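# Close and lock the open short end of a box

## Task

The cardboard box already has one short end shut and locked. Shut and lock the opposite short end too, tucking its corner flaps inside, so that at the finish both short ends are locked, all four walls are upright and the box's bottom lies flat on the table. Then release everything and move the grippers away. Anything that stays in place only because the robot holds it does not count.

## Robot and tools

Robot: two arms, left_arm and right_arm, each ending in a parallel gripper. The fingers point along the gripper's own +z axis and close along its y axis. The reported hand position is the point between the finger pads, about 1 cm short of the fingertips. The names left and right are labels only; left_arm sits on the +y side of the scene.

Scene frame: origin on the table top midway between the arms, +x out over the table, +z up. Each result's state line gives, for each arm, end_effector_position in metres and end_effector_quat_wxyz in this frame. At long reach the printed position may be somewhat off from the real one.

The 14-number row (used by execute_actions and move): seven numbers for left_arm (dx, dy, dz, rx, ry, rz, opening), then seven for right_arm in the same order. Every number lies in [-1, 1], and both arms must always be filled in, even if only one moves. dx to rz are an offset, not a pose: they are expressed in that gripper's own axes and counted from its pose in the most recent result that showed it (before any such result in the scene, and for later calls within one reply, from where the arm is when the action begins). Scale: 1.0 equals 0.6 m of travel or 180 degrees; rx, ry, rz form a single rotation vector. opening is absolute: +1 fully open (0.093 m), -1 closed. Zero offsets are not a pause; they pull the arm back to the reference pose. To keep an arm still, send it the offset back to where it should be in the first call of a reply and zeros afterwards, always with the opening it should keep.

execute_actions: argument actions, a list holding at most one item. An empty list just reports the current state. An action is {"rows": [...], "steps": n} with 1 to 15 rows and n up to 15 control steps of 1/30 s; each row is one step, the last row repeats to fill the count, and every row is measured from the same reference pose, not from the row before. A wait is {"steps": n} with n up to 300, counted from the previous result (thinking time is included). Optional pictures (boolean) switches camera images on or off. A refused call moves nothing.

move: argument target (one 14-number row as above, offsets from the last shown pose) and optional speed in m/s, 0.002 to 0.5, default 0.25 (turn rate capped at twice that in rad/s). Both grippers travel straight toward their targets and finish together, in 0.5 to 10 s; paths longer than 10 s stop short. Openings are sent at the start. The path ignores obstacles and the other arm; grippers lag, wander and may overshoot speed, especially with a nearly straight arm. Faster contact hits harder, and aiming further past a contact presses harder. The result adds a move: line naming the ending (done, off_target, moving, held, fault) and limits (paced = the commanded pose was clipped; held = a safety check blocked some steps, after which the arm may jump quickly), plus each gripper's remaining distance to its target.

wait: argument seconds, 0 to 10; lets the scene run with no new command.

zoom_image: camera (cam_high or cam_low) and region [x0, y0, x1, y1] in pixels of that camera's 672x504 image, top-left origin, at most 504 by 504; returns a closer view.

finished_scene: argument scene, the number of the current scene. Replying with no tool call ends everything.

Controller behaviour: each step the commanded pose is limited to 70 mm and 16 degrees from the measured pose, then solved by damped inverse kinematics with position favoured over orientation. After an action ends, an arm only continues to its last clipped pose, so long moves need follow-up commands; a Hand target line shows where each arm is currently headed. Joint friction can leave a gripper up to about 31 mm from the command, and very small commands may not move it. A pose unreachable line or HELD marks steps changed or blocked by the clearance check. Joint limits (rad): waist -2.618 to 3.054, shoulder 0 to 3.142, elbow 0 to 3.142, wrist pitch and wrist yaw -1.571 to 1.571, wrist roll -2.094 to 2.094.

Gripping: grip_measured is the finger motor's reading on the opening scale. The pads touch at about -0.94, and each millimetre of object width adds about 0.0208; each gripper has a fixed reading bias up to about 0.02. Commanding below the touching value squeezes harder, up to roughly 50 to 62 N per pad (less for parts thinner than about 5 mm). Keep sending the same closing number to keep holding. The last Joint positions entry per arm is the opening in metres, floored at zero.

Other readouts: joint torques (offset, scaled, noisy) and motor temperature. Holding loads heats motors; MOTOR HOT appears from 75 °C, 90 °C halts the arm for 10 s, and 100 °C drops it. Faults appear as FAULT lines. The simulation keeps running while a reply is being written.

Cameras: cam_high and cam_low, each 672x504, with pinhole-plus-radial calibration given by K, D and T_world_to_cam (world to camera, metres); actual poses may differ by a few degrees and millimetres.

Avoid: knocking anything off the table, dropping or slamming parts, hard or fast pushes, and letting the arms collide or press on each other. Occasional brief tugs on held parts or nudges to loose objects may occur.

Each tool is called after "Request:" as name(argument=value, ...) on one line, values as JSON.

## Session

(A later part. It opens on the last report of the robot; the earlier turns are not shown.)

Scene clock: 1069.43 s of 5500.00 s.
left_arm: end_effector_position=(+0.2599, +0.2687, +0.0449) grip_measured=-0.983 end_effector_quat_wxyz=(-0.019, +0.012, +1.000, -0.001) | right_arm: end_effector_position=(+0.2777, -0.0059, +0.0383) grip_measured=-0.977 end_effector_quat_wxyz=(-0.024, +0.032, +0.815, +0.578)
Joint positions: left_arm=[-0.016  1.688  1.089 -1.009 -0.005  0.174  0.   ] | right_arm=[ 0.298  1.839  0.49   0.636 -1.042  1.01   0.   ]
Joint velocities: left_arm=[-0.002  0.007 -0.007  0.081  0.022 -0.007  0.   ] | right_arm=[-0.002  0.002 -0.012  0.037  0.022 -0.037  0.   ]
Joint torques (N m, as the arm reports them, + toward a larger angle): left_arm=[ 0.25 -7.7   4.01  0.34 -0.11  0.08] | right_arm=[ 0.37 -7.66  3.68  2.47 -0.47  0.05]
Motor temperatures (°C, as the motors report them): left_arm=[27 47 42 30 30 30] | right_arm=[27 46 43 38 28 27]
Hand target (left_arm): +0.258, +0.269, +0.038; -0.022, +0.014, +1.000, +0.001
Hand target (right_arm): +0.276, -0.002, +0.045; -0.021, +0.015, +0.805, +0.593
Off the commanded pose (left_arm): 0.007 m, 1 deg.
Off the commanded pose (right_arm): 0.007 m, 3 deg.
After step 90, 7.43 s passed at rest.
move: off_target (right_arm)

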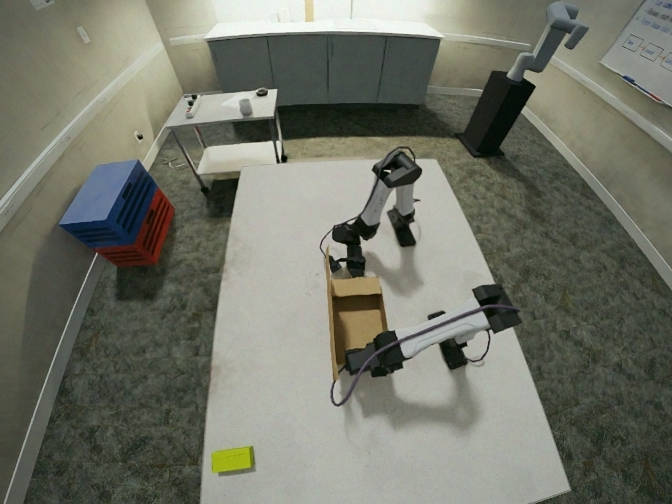

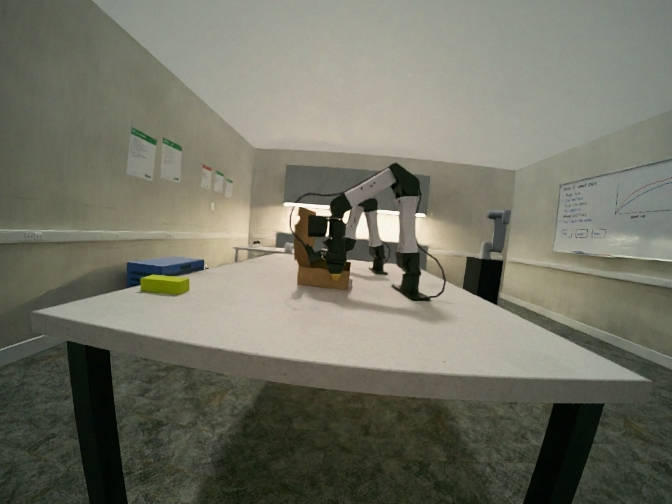

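Request:
execute_actions(actions=[{"rows":[[0,0,0.012,0,0,0,-1,0,0.015,-0.004,0,0,0,-0.9],[0,0,0.012,0,0,0,-1,0,0.02,-0.005,0,0,0,-0.85],[0,0,0.012,0,0,0,-1,0,0.025,-0.006,0,0,0,-0.8],[0,0,0.012,0,0,0,-1,0,0.03,-0.007,0,0,0,-0.75],[0,0,0.012,0,0,0,-1,0,0.034,-0.008,0,0,0,-0.7],[0,0,0.012,0,0,0,-1,0,0.038,-0.009,0,0,0,-0.65],[0,0,0.012,0,0,0,-1,0,0.041,-0.01,0,0,0,-0.58],[0,0,0.012,0,0,0,-1,0,0.044,-0.011,0,0,0,-0.5],[0,0,0.012,0,0,0,-1,0,0.046,-0.012,0,0,0,-0.42],[0,0,0.012,0,0,0,-1,0,0.046,-0.012,0,0,0,-0.35],[0,0,0.012,0,0,0,-1,0,0.046,-0.012,0,0,0,-0.28],[0,0,0.012,0,0,0,-1,0,0.046,-0.012,0,0,0,-0.2]]}])

Request:
zoom_image(camera="cam_high", region=[270,200,430,350])

Scene clock: 1089.80 s of 5500.00 s.
left_arm: end_effector_position=(+0.2607, +0.2640, +0.0449) grip_measured=-0.983 end_effector_quat_wxyz=(-0.016, +0.014, +1.000, -0.015) | right_arm: end_effector_position=(+0.2730, -0.0130, +0.0401) grip_measured=-0.204 end_effector_quat_wxyz=(-0.037, +0.067, +0.831, +0.551)
Joint positions: left_arm=[-0.016  1.688  1.089 -1.009  0.024  0.179  0.   ] | right_arm=[ 0.298  1.747  0.489  0.465 -0.99   1.015  0.035]
Joint velocities: left_arm=[-0.002 -0.012 -0.002 -0.022 -0.051  0.066  0.   ] | right_arm=[ 0.002 -0.037 -0.007 -0.125  0.022 -0.051  0.002]
Joint torques (N m, as the arm reports them, + toward a larger angle): left_arm=[ 0.09 -7.59  4.01  0.36 -0.41  0.01] | right_arm=[  0.19 -10.13   7.12   2.15  -0.68  -0.08]
Motor temperatures (°C, as the motors report them): left_arm=[27 47 41 30 30 30] | right_arm=[27 45 42 42 28 27]
Hand target (left_arm): +0.260, +0.269, +0.038; -0.019, +0.012, +1.000, -0.001
Hand target (right_arm): +0.279, -0.004, +0.066; -0.024, +0.031, +0.815, +0.578
Off the commanded pose (left_arm): 0.009 m, 2 deg.
Off the commanded pose (right_arm): 0.029 m, 6 deg.
Steps of this call (steps 1 to 90: nothing new was sent; then 16.87 s passed at rest; steps 91 to 105: all 15 steps of this action). Readings (end_effector_position):
91: left_arm (+0.2600, +0.2686, +0.0448) | right_arm (+0.2776, -0.0061, +0.0380)
92: left_arm (+0.2600, +0.2686, +0.0448) | right_arm (+0.2771, -0.0067, +0.0377)
94: left_arm (+0.2602, +0.2678, +0.0448) | right_arm (+0.2764, -0.0077, +0.0387)
98: left_arm (+0.2605, +0.2654, +0.0449) | right_arm (+0.2755, -0.0096, +0.0440)
105: the state above

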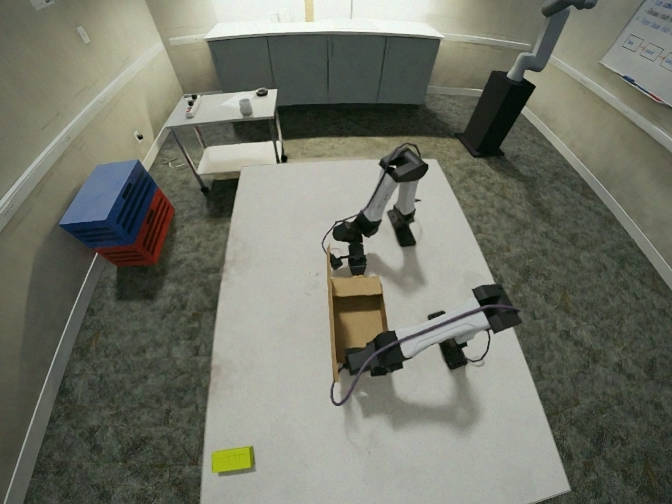

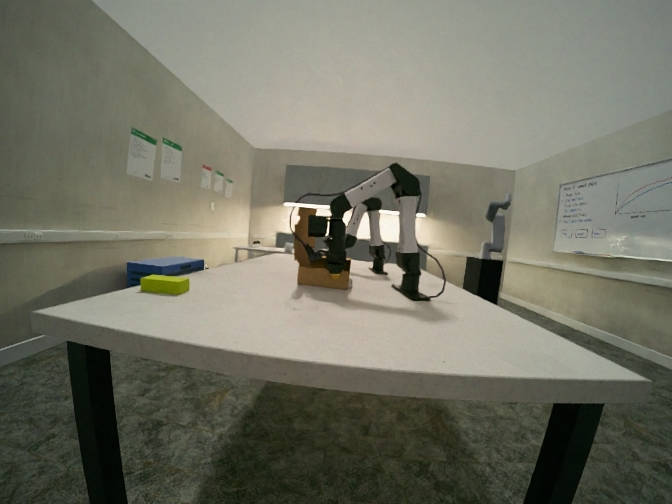

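Region (270, 200, 430, 350) of cam_high's 672x504 image, scaled by 3.150, with more detail than that image has; it fills the top 472 rows of this view, and the rest is white.

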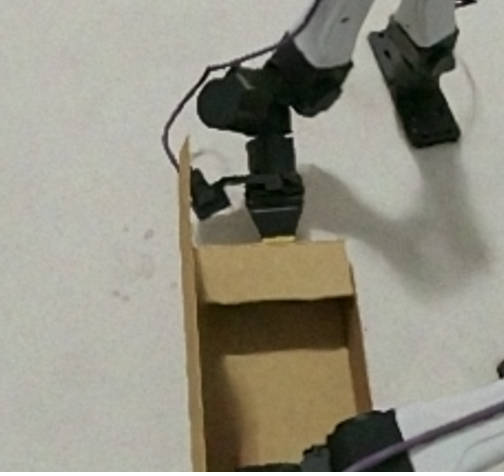

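Request:
move(target=[0,0.008,0.012,-0.015,0,0,-1,0,0.028,-0.025,-0.02,0,0,-0.1], speed=0.03)

Request:
zoom_image(camera="cam_high", region=[270,200,430,350])

Scene clock: 1097.97 s of 5500.00 s.
left_arm: end_effector_position=(+0.2615, +0.2638, +0.0449) grip_measured=-0.983 end_effector_quat_wxyz=(-0.014, +0.007, +1.000, -0.018) | right_arm: end_effector_position=(+0.2782, -0.0201, +0.0476) grip_measured=-0.103 end_effector_quat_wxyz=(-0.038, +0.082, +0.826, +0.557)
Joint positions: left_arm=[-0.013  1.688  1.089 -1.006  0.03   0.168  0.   ] | right_arm=[ 0.265  1.721  0.489  0.443 -1.011  1.032  0.04 ]
Joint velocities: left_arm=[ 0.007  0.002 -0.002  0.022 -0.007  0.051  0.   ] | right_arm=[ 0.002 -0.002  0.007 -0.007  0.037  0.022  0.   ]
Joint torques (N m, as the arm reports them, + toward a larger angle): left_arm=[-0.69 -8.19  3.72  0.43 -0.68  0.02] | right_arm=[-1.   -9.89  3.64  2.12 -0.61  0.03]
Motor temperatures (°C, as the motors report them): left_arm=[27 47 41 30 30 30] | right_arm=[27 46 43 42 28 27]
Hand target (left_arm): +0.261, +0.268, +0.038; -0.016, +0.015, +1.000, +0.008
Hand target (right_arm): +0.275, -0.020, +0.060; -0.036, +0.067, +0.814, +0.576
Off the commanded pose (left_arm): 0.009 m, 3 deg.
Off the commanded pose (right_arm): 0.014 m, 3 deg.
After step 90, 3.83 s passed at rest.
move: off_target (left_arm, right_arm)

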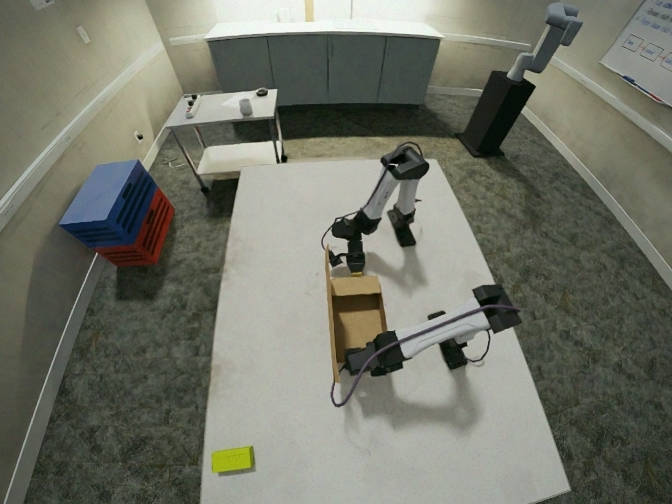

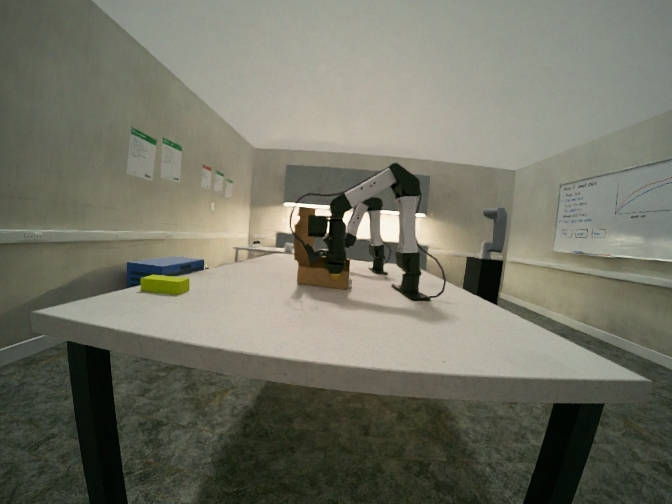

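Region (270, 200, 430, 350) of cam_high's 672x504 image, scaled by 3.150, with more detail than that image has; it fills the top 472 rows of this view, and the rest is white.

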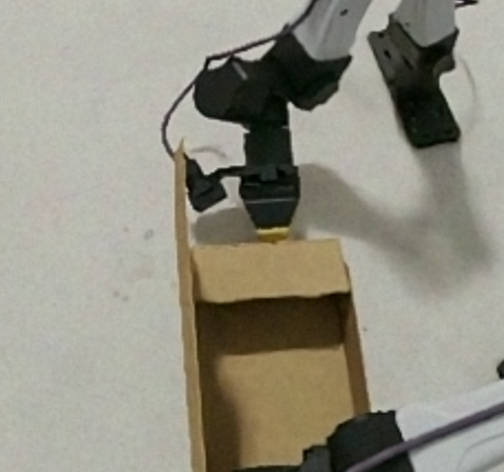

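Request:
move(target=[0,0.008,0.012,-0.02,0,0,-1,0,0.03,-0.02,-0.02,0,0,0.2], speed=0.03)

Request:
zoom_image(camera="cam_high", region=[270,200,430,350])

Scene clock: 1114.77 s of 5500.00 s.
left_arm: end_effector_position=(+0.2617, +0.2650, +0.0449) grip_measured=-0.983 end_effector_quat_wxyz=(-0.014, -0.003, +1.000, -0.014) | right_arm: end_effector_position=(+0.2830, -0.0248, +0.0544) grip_measured=+0.197 end_effector_quat_wxyz=(-0.040, +0.099, +0.820, +0.563)
Joint positions: left_arm=[-0.013  1.688  1.089 -1.004  0.023  0.147  0.   ] | right_arm=[ 0.242  1.7    0.489  0.439 -1.024  1.068  0.055]
Joint velocities: left_arm=[-0.002 -0.007  0.007  0.022 -0.007  0.037  0.   ] | right_arm=[-0.007 -0.007  0.002 -0.037 -0.007 -0.007 -0.001]
Joint torques (N m, as the arm reports them, + toward a larger angle): left_arm=[-1.39 -8.29  3.71  0.48 -0.66  0.03] | right_arm=[-0.99 -9.8   3.98  2.17 -0.61  0.01]
Motor temperatures (°C, as the motors report them): left_arm=[27 47 40 30 30 30] | right_arm=[27 47 42 42 28 27]
Hand target (left_arm): +0.261, +0.268, +0.038; -0.014, +0.007, +1.000, +0.013
Hand target (right_arm): +0.281, -0.024, +0.068; -0.036, +0.082, +0.808, +0.582
Off the commanded pose (left_arm): 0.008 m, 3 deg.
Off the commanded pose (right_arm): 0.014 m, 3 deg.
After step 90, 12.53 s passed at rest.
move: off_target (left_arm, right_arm)

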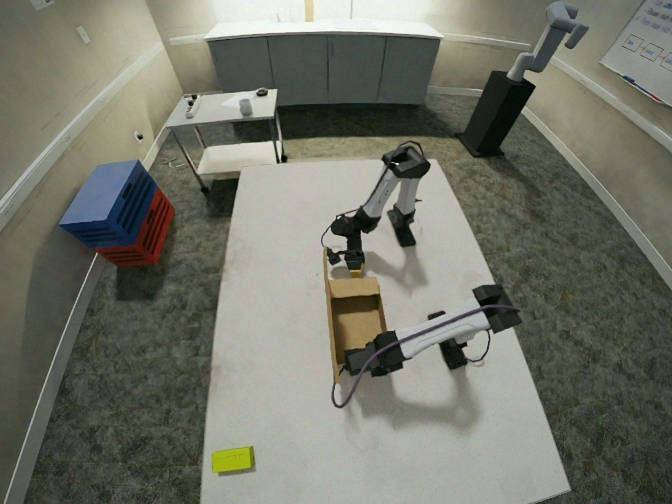

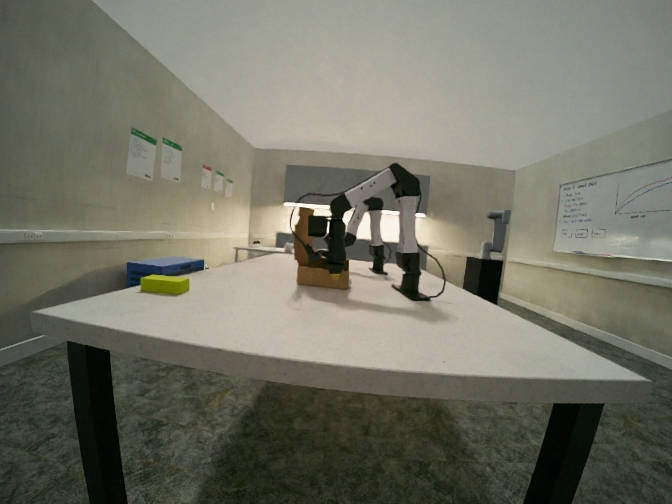

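Region (270, 200, 430, 350) of cam_high's 672x504 image, scaled by 3.150, with more detail than that image has; it fills the top 472 rows of this view, and the rest is white.

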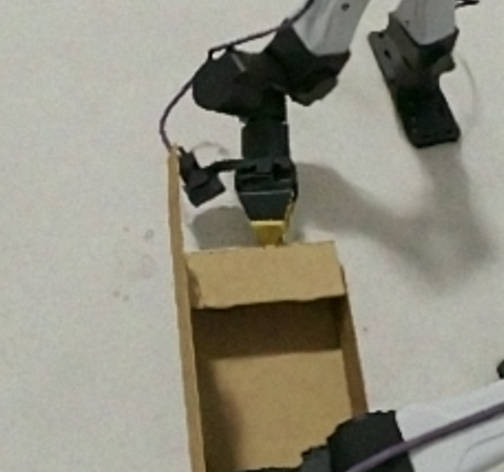

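Request:
move(target=[0,0.008,0.012,-0.02,0,0.01,-1,0.015,0.035,-0.008,0,0.025,-0.035,0.45], speed=0.03)

Request:
zoom_image(camera="cam_high", region=[270,200,430,350])

Scene clock: 1123.90 s of 5500.00 s.
left_arm: end_effector_position=(+0.2612, +0.2685, +0.0448) grip_measured=-0.983 end_effector_quat_wxyz=(-0.017, +0.004, +1.000, +0.004) | right_arm: end_effector_position=(+0.2725, -0.0248, +0.0612) grip_measured=+0.448 end_effector_quat_wxyz=(-0.055, +0.053, +0.829, +0.555)
Joint positions: left_arm=[-0.023  1.688  1.089 -1.004 -0.013  0.152  0.   ] | right_arm=[ 0.242  1.663  0.55   0.208 -1.068  0.893  0.067]
Joint velocities: left_arm=[-0.017 -0.007 -0.007 -0.007 -0.037  0.022  0.   ] | right_arm=[ 0.002 -0.022 -0.007 -0.066 -0.022 -0.051 -0.001]
Joint torques (N m, as the arm reports them, + toward a larger angle): left_arm=[-0.77 -8.15  3.61  0.48 -0.41  0.1 ] | right_arm=[-0.09 -9.16  7.22  1.6  -0.49 -0.11]
Motor temperatures (°C, as the motors report them): left_arm=[27 47 40 30 30 30] | right_arm=[27 48 42 42 28 27]
Hand target (left_arm): +0.261, +0.270, +0.038; -0.014, +0.013, +1.000, +0.017
Hand target (right_arm): +0.278, -0.021, +0.076; -0.041, +0.031, +0.822, +0.567
Off the commanded pose (left_arm): 0.007 m, 2 deg.
Off the commanded pose (right_arm): 0.017 m, 3 deg.
After step 90, 3.63 s passed at rest.
move: off_target (right_arm)

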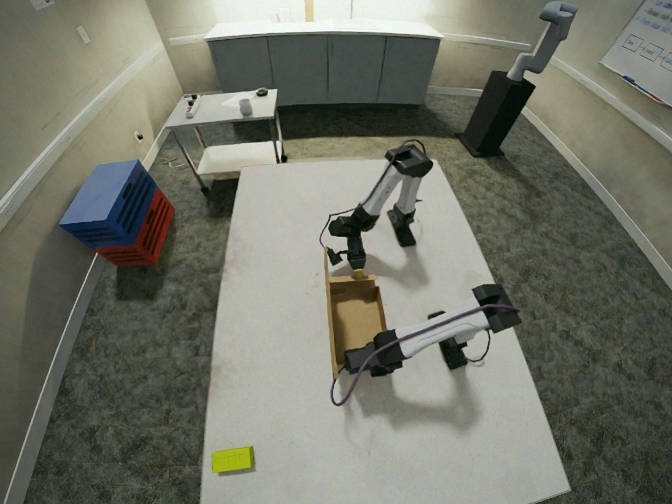

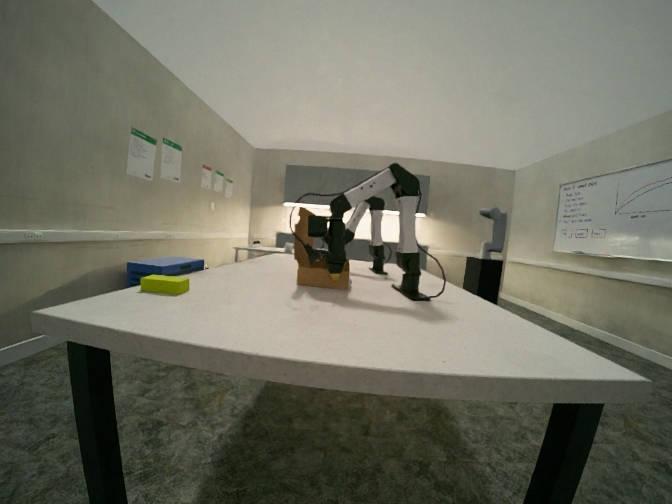

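Region (270, 200, 430, 350) of cam_high's 672x504 image, scaled by 3.150, with more detail than that image has; it fills the top 472 rows of this view, and the rest is white.

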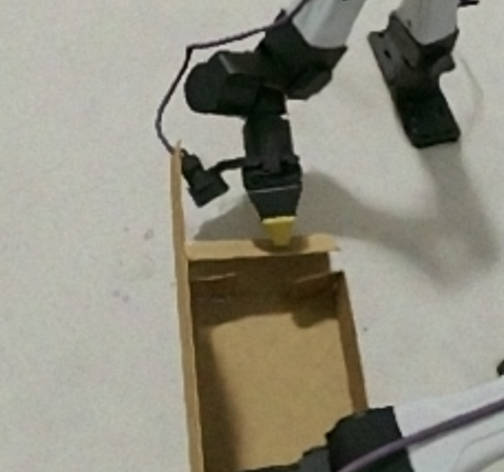

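Request:
move(target=[0,0,0.012,0,0,0,-1,0,0.03,0,0,0,0,1], speed=0.03)

Request:
move(target=[0,0,0.012,0,0,0,-1,0,0.025,0.045,0,0,0,1], speed=0.03)

Request:
zoom_image(camera="cam_high", region=[270,200,430,350])

Request:
zoom_image(camera="cam_low", region=[270,200,390,300])

Scene clock: 1137.90 s of 5500.00 s.
left_arm: end_effector_position=(+0.2611, +0.2683, +0.0448) grip_measured=-0.983 end_effector_quat_wxyz=(-0.017, +0.005, +1.000, +0.004) | right_arm: end_effector_position=(+0.2706, -0.0238, +0.0662) grip_measured=+1.000 end_effector_quat_wxyz=(-0.059, +0.060, +0.830, +0.552)
Joint positions: left_arm=[-0.023  1.688  1.089 -1.004 -0.013  0.153  0.   ] | right_arm=[ 0.25   1.634  0.553  0.181 -1.058  0.916  0.093]
Joint velocities: left_arm=[ 0.002 -0.002 -0.007 -0.007 -0.081  0.066  0.   ] | right_arm=[ 0.007 -0.017  0.002 -0.037 -0.037 -0.037  0.   ]
Joint torques (N m, as the arm reports them, + toward a larger angle): left_arm=[ 0.18 -7.54  4.18  0.39 -0.05  0.03] | right_arm=[ 0.98 -8.67  7.68  1.41 -0.28  0.07]
Motor temperatures (°C, as the motors report them): left_arm=[27 47 40 30 30 30] | right_arm=[27 47 43 41 28 27]
Hand target (left_arm): +0.261, +0.269, +0.038; -0.017, +0.004, +1.000, +0.004
Hand target (right_arm): +0.275, -0.018, +0.078; -0.054, +0.053, +0.828, +0.555
Off the commanded pose (left_arm): 0.007 m, 0 deg.
Off the commanded pose (right_arm): 0.014 m, 1 deg.
After step 90, 10.13 s passed at rest.
move: off_target (right_arm)

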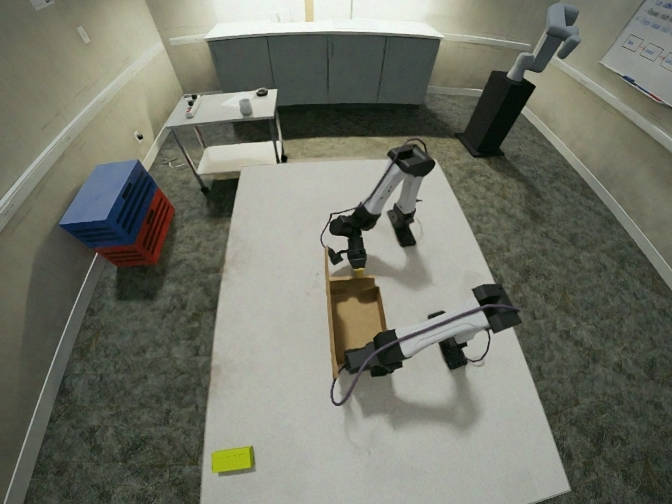

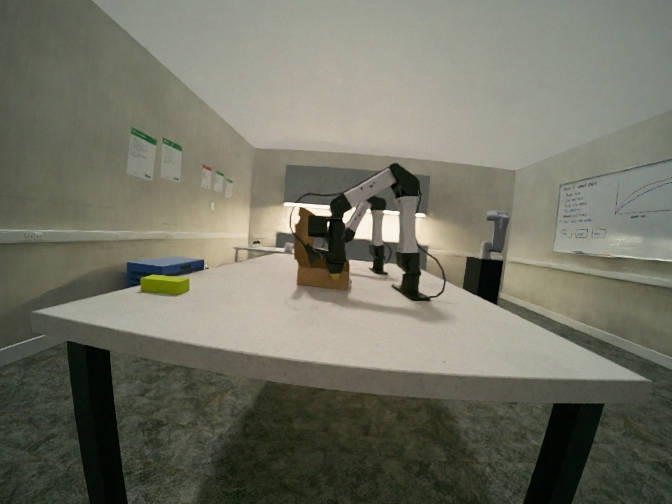

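Scene clock: 1139.20 s of 5500.00 s.
left_arm: end_effector_position=(+0.2611, +0.2683, +0.0448) grip_measured=-0.983 end_effector_quat_wxyz=(-0.017, +0.005, +1.000, +0.004) | right_arm: end_effector_position=(+0.2668, -0.0014, +0.0660) grip_measured=+1.000 end_effector_quat_wxyz=(-0.066, +0.069, +0.832, +0.547)
Joint positions: left_arm=[-0.023  1.688  1.089 -1.004 -0.013  0.153  0.   ] | right_arm=[ 0.338  1.651  0.553  0.289 -0.995  1.052  0.093]
Joint velocities: left_arm=[-0.002 -0.002 -0.002  0.051  0.007 -0.022  0.   ] | right_arm=[-0.002  0.017 -0.012  0.051  0.051  0.037  0.   ]
Joint torques (N m, as the arm reports them, + toward a larger angle): left_arm=[ 0.13 -7.64  3.97  0.39 -0.12  0.03] | right_arm=[ 1.26 -5.9   7.02  2.12 -0.23  0.03]
Motor temperatures (°C, as the motors report them): left_arm=[27 47 40 30 30 30] | right_arm=[27 47 43 41 28 27]
Hand target (left_arm): +0.261, +0.268, +0.038; -0.017, +0.005, +1.000, +0.004
Hand target (right_arm): +0.272, +0.006, +0.070; -0.059, +0.060, +0.830, +0.552
Off the commanded pose (left_arm): 0.007 m, 0 deg.
Off the commanded pose (right_arm): 0.010 m, 1 deg.
move: done

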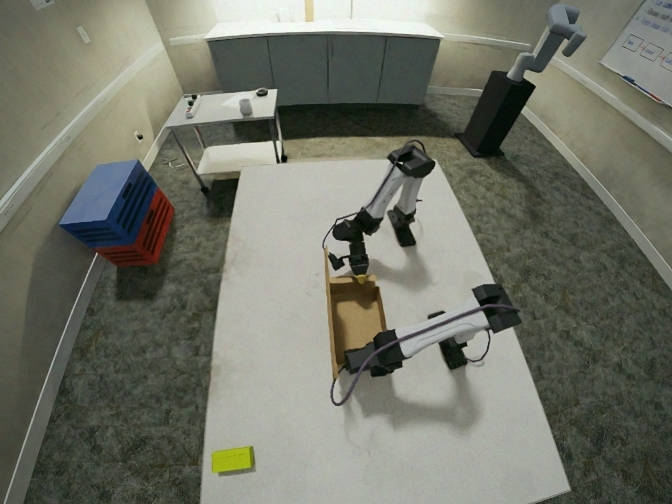

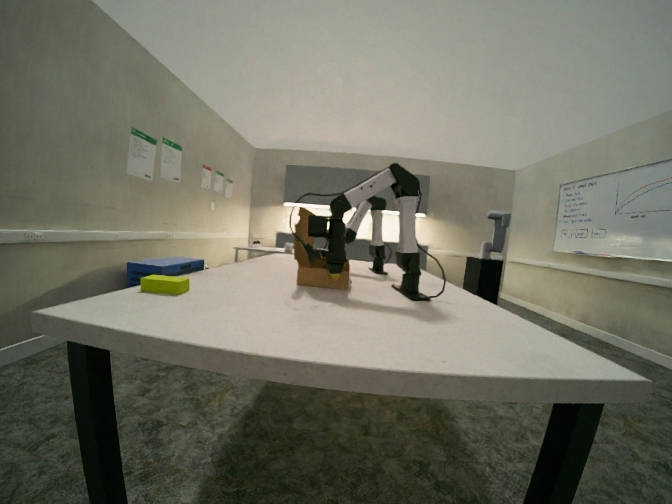

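Region (270, 200, 430, 350) of cam_high's 672x504 image, scaled by 3.150, with more detail than that image has; it fills the top 472 rows of this view, and the rest is white.

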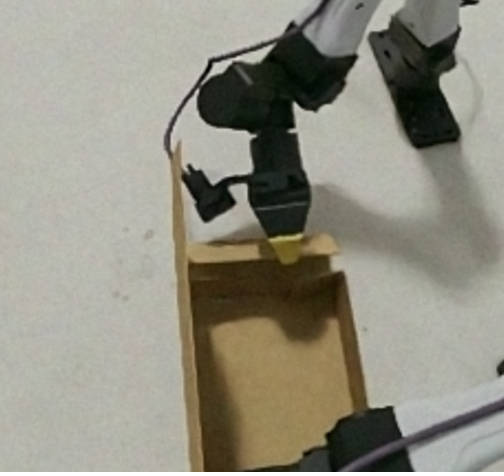

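Region (270, 200, 390, 300) of cam_low's 672x504 image, scaled by 4.200, with more detail than that image has.

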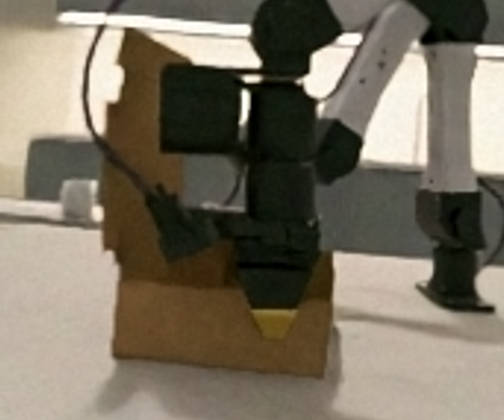

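Request:
move(target=[0,0,0.012,0,0,0,-1,-0.015,-0.03,-0.075,0,0.03,-0.02,1], speed=0.05)

Request:
move(target=[0,0.008,-0.008,0.05,0,0,-1,0,0,0,0,0,0,1], speed=0.05)

Request:
move(target=[0,0,0,0,0,0,-1,0,0.036,0.07,0,0,0,1], speed=0.04)

Request:
zoom_image(camera="cam_high", region=[270,200,430,350])

Scene clock: 1150.63 s of 5500.00 s.
left_arm: end_effector_position=(+0.2612, +0.2680, +0.0448) grip_measured=-0.983 end_effector_quat_wxyz=(-0.017, +0.005, +1.000, +0.003) | right_arm: end_effector_position=(+0.2705, -0.0475, +0.0659) grip_measured=+1.000 end_effector_quat_wxyz=(-0.082, +0.011, +0.831, +0.549)
Joint positions: left_arm=[-0.023  1.688  1.089 -1.004 -0.011  0.153  0.   ] | right_arm=[ 0.147  1.7    0.696 -0.259 -1.158  0.497  0.093]
Joint velocities: left_arm=[-0.022  0.007  0.022 -0.066 -0.022 -0.022  0.   ] | right_arm=[-0.002  0.007  0.007 -0.066 -0.037 -0.051  0.   ]
Joint torques (N m, as the arm reports them, + toward a larger angle): left_arm=[ 0.2  -7.7   4.24  0.4  -0.14  0.01] | right_arm=[-1.38 -6.26  6.7   0.84 -0.47 -0.1 ]
Motor temperatures (°C, as the motors report them): left_arm=[27 46 40 30 30 30] | right_arm=[27 45 44 42 28 27]
Hand target (left_arm): +0.261, +0.268, +0.038; -0.017, +0.005, +1.000, +0.004
Hand target (right_arm): +0.274, -0.050, +0.066; -0.087, +0.017, +0.831, +0.550
Off the commanded pose (left_arm): 0.007 m, 0 deg.
Off the commanded pose (right_arm): 0.004 m, 1 deg.
After step 90, 6.73 s passed at rest.
move: done

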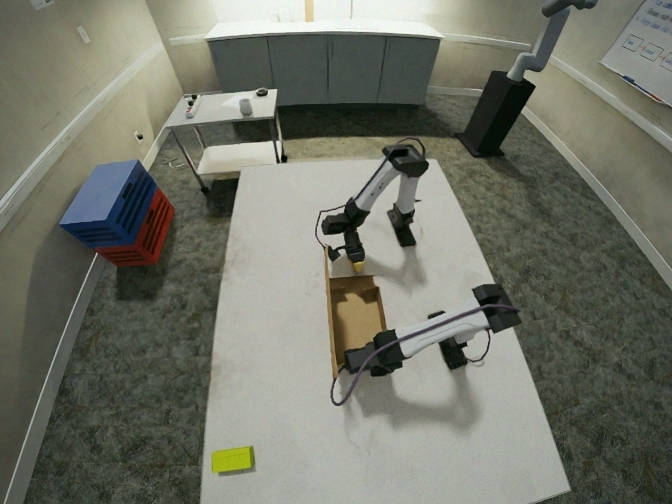

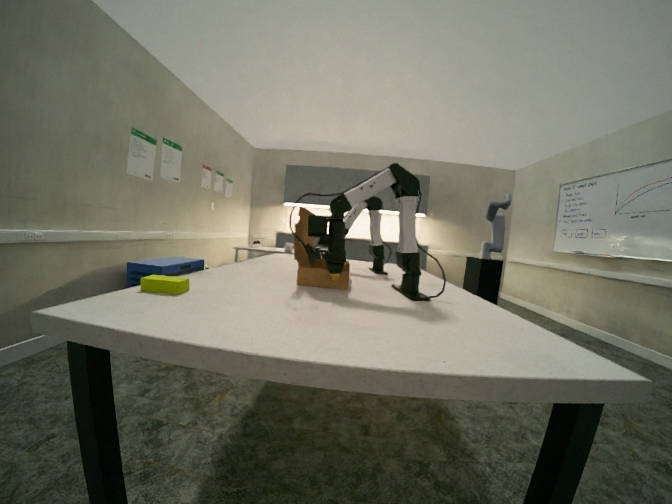

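Scene clock: 1152.47 s of 5500.00 s.
left_arm: end_effector_position=(+0.2582, +0.2725, +0.0479) grip_measured=-0.983 end_effector_quat_wxyz=(-0.019, +0.005, +0.998, -0.064) | right_arm: end_effector_position=(+0.2704, -0.0475, +0.0659) grip_measured=+1.000 end_effector_quat_wxyz=(-0.082, +0.011, +0.831, +0.549)
Joint positions: left_arm=[ 0.071  1.705  1.115 -1.048  0.115  0.251  0.   ] | right_arm=[ 0.147  1.7    0.696 -0.259 -1.158  0.496  0.093]
Joint velocities: left_arm=[-0.002  0.012  0.017 -0.022  0.037  0.051  0.   ] | right_arm=[ 0.002  0.002 -0.022  0.007 -0.037  0.095  0.   ]
Joint torques (N m, as the arm reports them, + toward a larger angle): left_arm=[ 1.09 -7.31  7.06  0.    0.26  0.13] | right_arm=[-0.2  -7.58  5.23  1.09 -0.39 -0.06]
Motor temperatures (°C, as the motors report them): left_arm=[27 46 40 30 30 30] | right_arm=[27 45 44 42 28 27]
Hand target (left_arm): +0.261, +0.273, +0.049; -0.018, +0.004, +0.997, -0.075
Hand target (right_arm): +0.270, -0.048, +0.066; -0.082, +0.011, +0.831, +0.549
Off the commanded pose (left_arm): 0.004 m, 1 deg.
Off the commanded pose (right_arm): 0.000 m, 0 deg.
move: done

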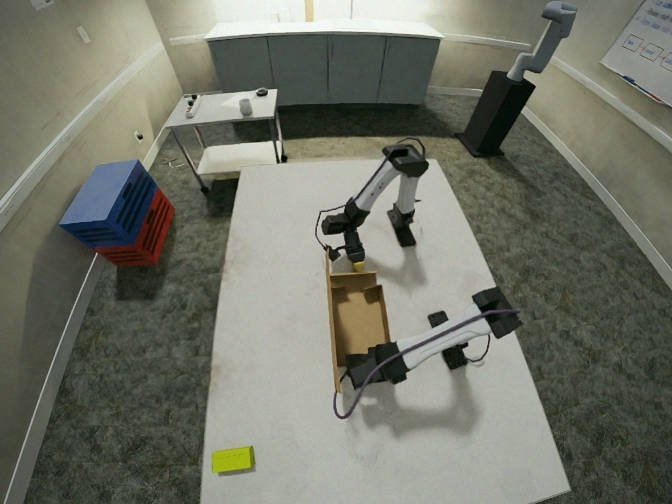

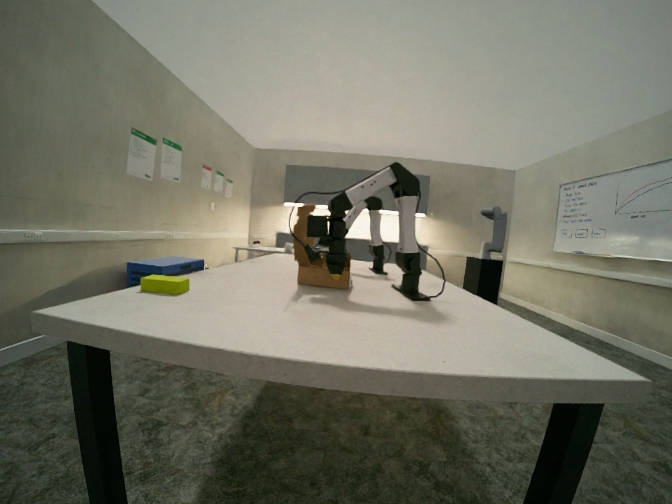

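Scene clock: 1153.93 s of 5500.00 s.
left_arm: end_effector_position=(+0.2574, +0.2759, +0.0476) grip_measured=-0.983 end_effector_quat_wxyz=(-0.021, +0.004, +0.998, -0.054) | right_arm: end_effector_position=(+0.2702, -0.0030, +0.0726) grip_measured=+1.000 end_effector_quat_wxyz=(-0.086, +0.012, +0.829, +0.552)
Joint positions: left_arm=[ 0.071  1.705  1.115 -1.048  0.094  0.249  0.   ] | right_arm=[ 0.302  1.7    0.674  0.057 -1.097  0.827  0.093]
Joint velocities: left_arm=[-0.012  0.012 -0.012  0.095  0.066 -0.051  0.   ] | right_arm=[ 0.012 -0.022  0.002  0.051  0.037 -0.022  0.   ]
Joint torques (N m, as the arm reports them, + toward a larger angle): left_arm=[ 0.08 -8.78  5.31  0.09  0.28  0.07] | right_arm=[ 1.05 -8.21  4.3   1.81 -0.2   0.04]
Motor temperatures (°C, as the motors report them): left_arm=[27 46 40 30 30 30] | right_arm=[27 45 44 42 28 27]
Hand target (left_arm): +0.258, +0.273, +0.048; -0.019, +0.005, +0.998, -0.064
Hand target (right_arm): +0.267, -0.001, +0.070; -0.083, +0.011, +0.831, +0.550
Off the commanded pose (left_arm): 0.004 m, 1 deg.
Off the commanded pose (right_arm): 0.005 m, 1 deg.
move: done

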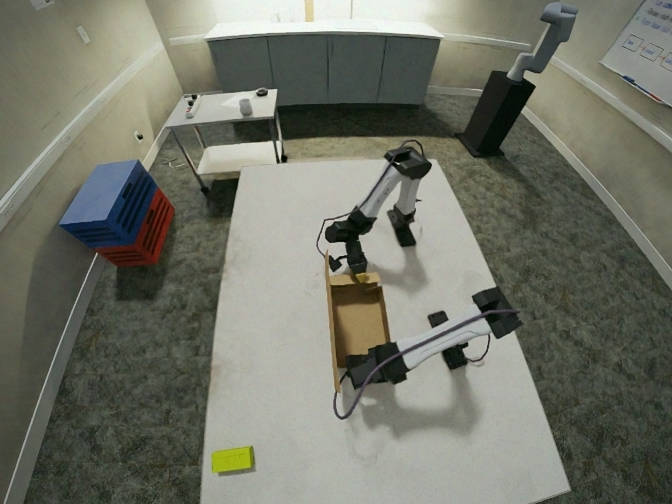

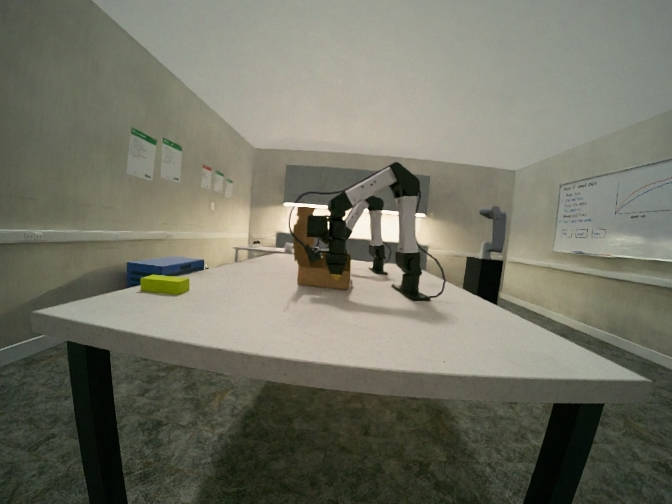

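Region (270, 200, 430, 350) of cam_high's 672x504 image, scaled by 3.150, with more detail than that image has; it fills the top 472 rows of this view, and the rest is white.

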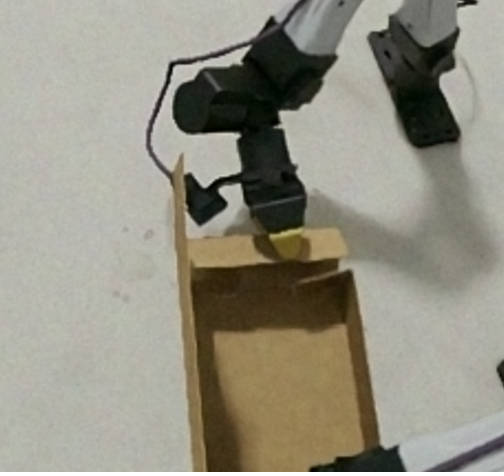

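Request:
move(target=[0,0,-0.005,0.03,0,0,-1,0,-0.02,0.005,0,0,0,1], speed=0.03)

Request:
move(target=[0,0,0,0,0,0,-1,0,0.012,0.022,0,0,0,1], speed=0.03)

Request:
move(target=[0,-0.01,0.015,-0.065,0,0,-1,0,0,0,0,0,0,1], speed=0.04)

Request:
zoom_image(camera="cam_high", region=[270,200,430,350])

Scene clock: 1168.77 s of 5500.00 s.
left_arm: end_effector_position=(+0.2541, +0.2776, +0.0478) grip_measured=-0.983 end_effector_quat_wxyz=(-0.024, +0.004, +0.996, -0.084) | right_arm: end_effector_position=(+0.2725, -0.0020, +0.0689) grip_measured=+1.000 end_effector_quat_wxyz=(-0.084, +0.011, +0.829, +0.553)
Joint positions: left_arm=[ 0.112  1.717  1.123 -1.071  0.147  0.294  0.   ] | right_arm=[ 0.302  1.719  0.673  0.085 -1.097  0.828  0.093]
Joint velocities: left_arm=[ 0.007  0.002 -0.002 -0.007 -0.037  0.022  0.   ] | right_arm=[-0.022  0.017 -0.002 -0.007 -0.022 -0.007  0.   ]
Joint torques (N m, as the arm reports them, + toward a larger angle): left_arm=[ 1.09 -7.34  7.   -0.09  0.45  0.18] | right_arm=[-0.67 -6.82  3.75  1.75 -0.36 -0.11]
Motor temperatures (°C, as the motors report them): left_arm=[27 47 41 30 30 30] | right_arm=[27 45 43 42 28 27]
Hand target (left_arm): +0.257, +0.276, +0.050; -0.021, +0.003, +0.995, -0.100
Hand target (right_arm): +0.268, -0.005, +0.061; -0.087, +0.012, +0.829, +0.552
Off the commanded pose (left_arm): 0.005 m, 2 deg.
Off the commanded pose (right_arm): 0.010 m, 0 deg.
After step 90, 10.03 s passed at rest.
move: done

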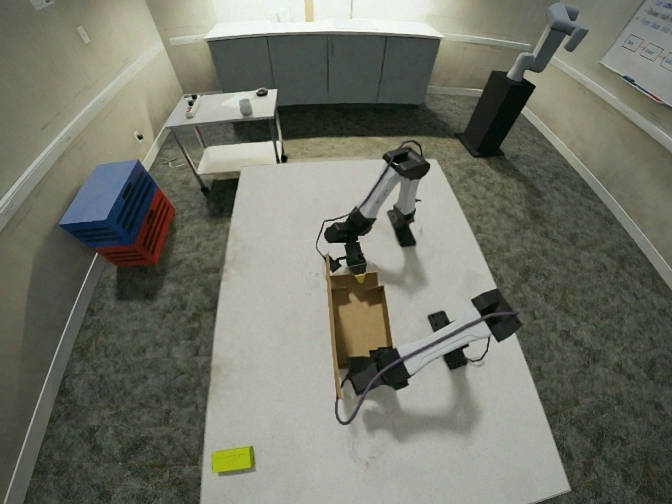

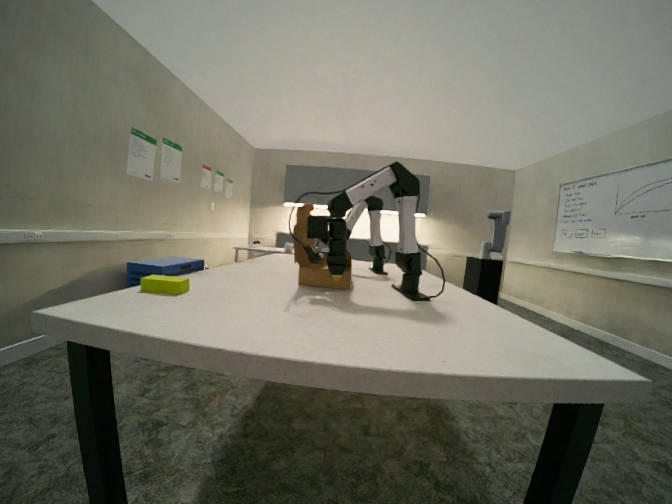

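Scene clock: 1169.53 s of 5500.00 s.
left_arm: end_effector_position=(+0.2533, +0.2803, +0.0474) grip_measured=-0.983 end_effector_quat_wxyz=(-0.027, +0.003, +0.997, -0.076) | right_arm: end_effector_position=(+0.2708, +0.0078, +0.0704) grip_measured=+1.000 end_effector_quat_wxyz=(-0.088, +0.017, +0.830, +0.551)
Joint positions: left_arm=[ 0.112  1.717  1.123 -1.071  0.13   0.291  0.   ] | right_arm=[ 0.338  1.719  0.673  0.132 -1.073  0.9    0.093]
Joint velocities: left_arm=[-0.002 -0.002 -0.002  0.022 -0.11  -0.022  0.   ] | right_arm=[-0.012  0.022  0.012  0.022 -0.007 -0.037  0.   ]
Joint torques (N m, as the arm reports them, + toward a larger angle): left_arm=[ 0.28 -8.9   5.45  0.03  0.27  0.11] | right_arm=[ 1.07 -7.43  5.73  1.93 -0.29 -0.01]
Motor temperatures (°C, as the motors report them): left_arm=[27 47 41 30 30 30] | right_arm=[27 45 43 42 28 27]
Hand target (left_arm): +0.254, +0.278, +0.048; -0.024, +0.005, +0.996, -0.084
Hand target (right_arm): +0.271, +0.013, +0.071; -0.084, +0.011, +0.829, +0.553
Off the commanded pose (left_arm): 0.003 m, 1 deg.
Off the commanded pose (right_arm): 0.005 m, 1 deg.
move: done

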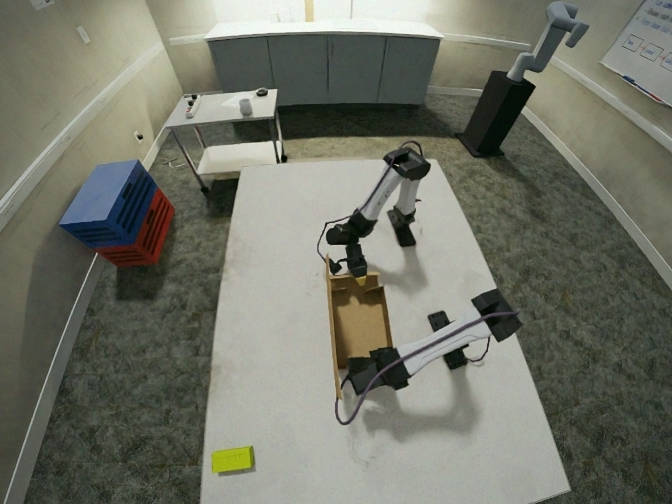

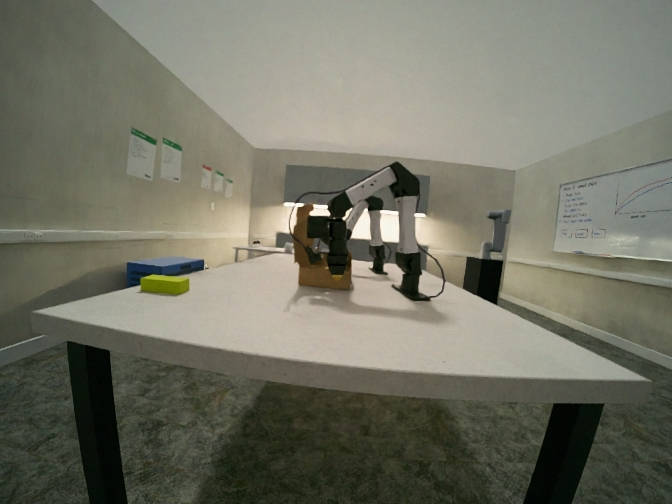

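Scene clock: 1172.33 s of 5500.00 s.
left_arm: end_effector_position=(+0.2560, +0.2736, +0.0449) grip_measured=-0.983 end_effector_quat_wxyz=(-0.023, +0.000, +1.000, +0.013) | right_arm: end_effector_position=(+0.2723, +0.0072, +0.0684) grip_measured=+1.000 end_effector_quat_wxyz=(-0.084, +0.021, +0.833, +0.546)
Joint positions: left_arm=[-0.014  1.681  1.081 -1.013 -0.034  0.152  0.   ] | right_arm=[ 0.338  1.719  0.673  0.13  -1.058  0.9    0.093]
Joint velocities: left_arm=[ 0.027  0.007  0.002 -0.037 -0.051 -0.051  0.   ] | right_arm=[-0.002 -0.002  0.012 -0.154  0.007  0.022  0.   ]
Joint torques (N m, as the arm reports them, + toward a larger angle): left_arm=[-1.04 -9.05  3.35  0.32 -0.38 -0.02] | right_arm=[-0.13 -8.16  5.55  1.64 -0.48 -0.05]
Motor temperatures (°C, as the motors report them): left_arm=[27 47 41 30 30 30] | right_arm=[27 45 43 42 28 27]
Hand target (left_arm): +0.253, +0.273, +0.040; -0.025, +0.006, +0.999, +0.025
Hand target (right_arm): +0.271, +0.008, +0.070; -0.088, +0.017, +0.830, +0.551
Off the commanded pose (left_arm): 0.006 m, 2 deg.
Off the commanded pose (right_arm): 0.003 m, 1 deg.
move: done

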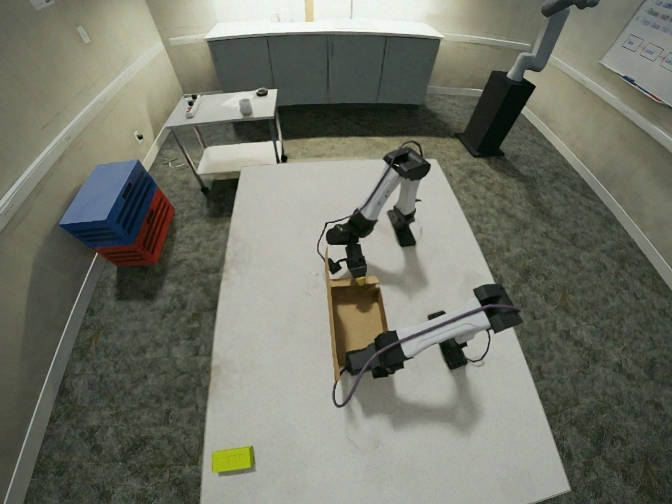

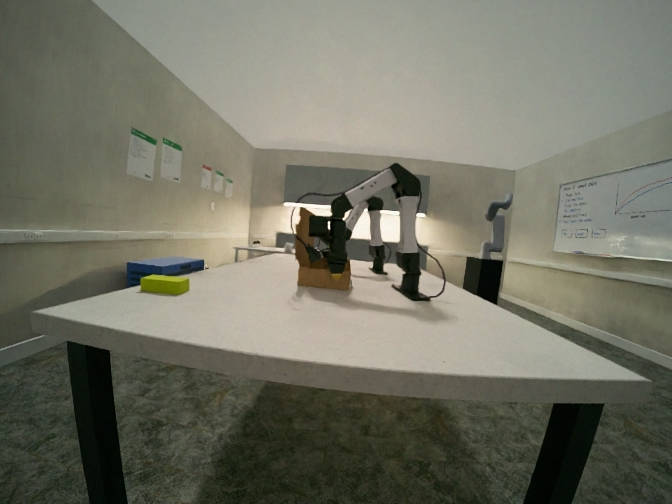

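Region (270, 200, 430, 350) of cam_high's 672x504 image, scaled by 3.150, with more detail than that image has; it fills the top 472 rows of this view, and the rest is white.

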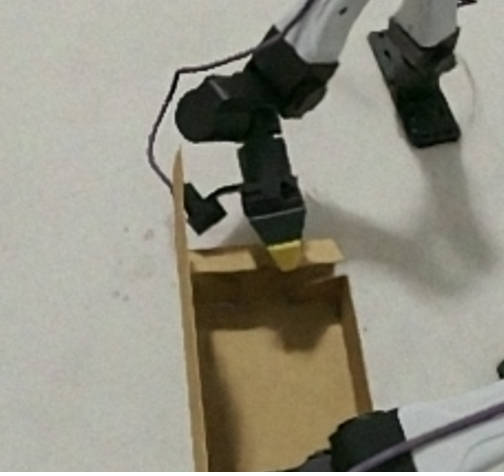

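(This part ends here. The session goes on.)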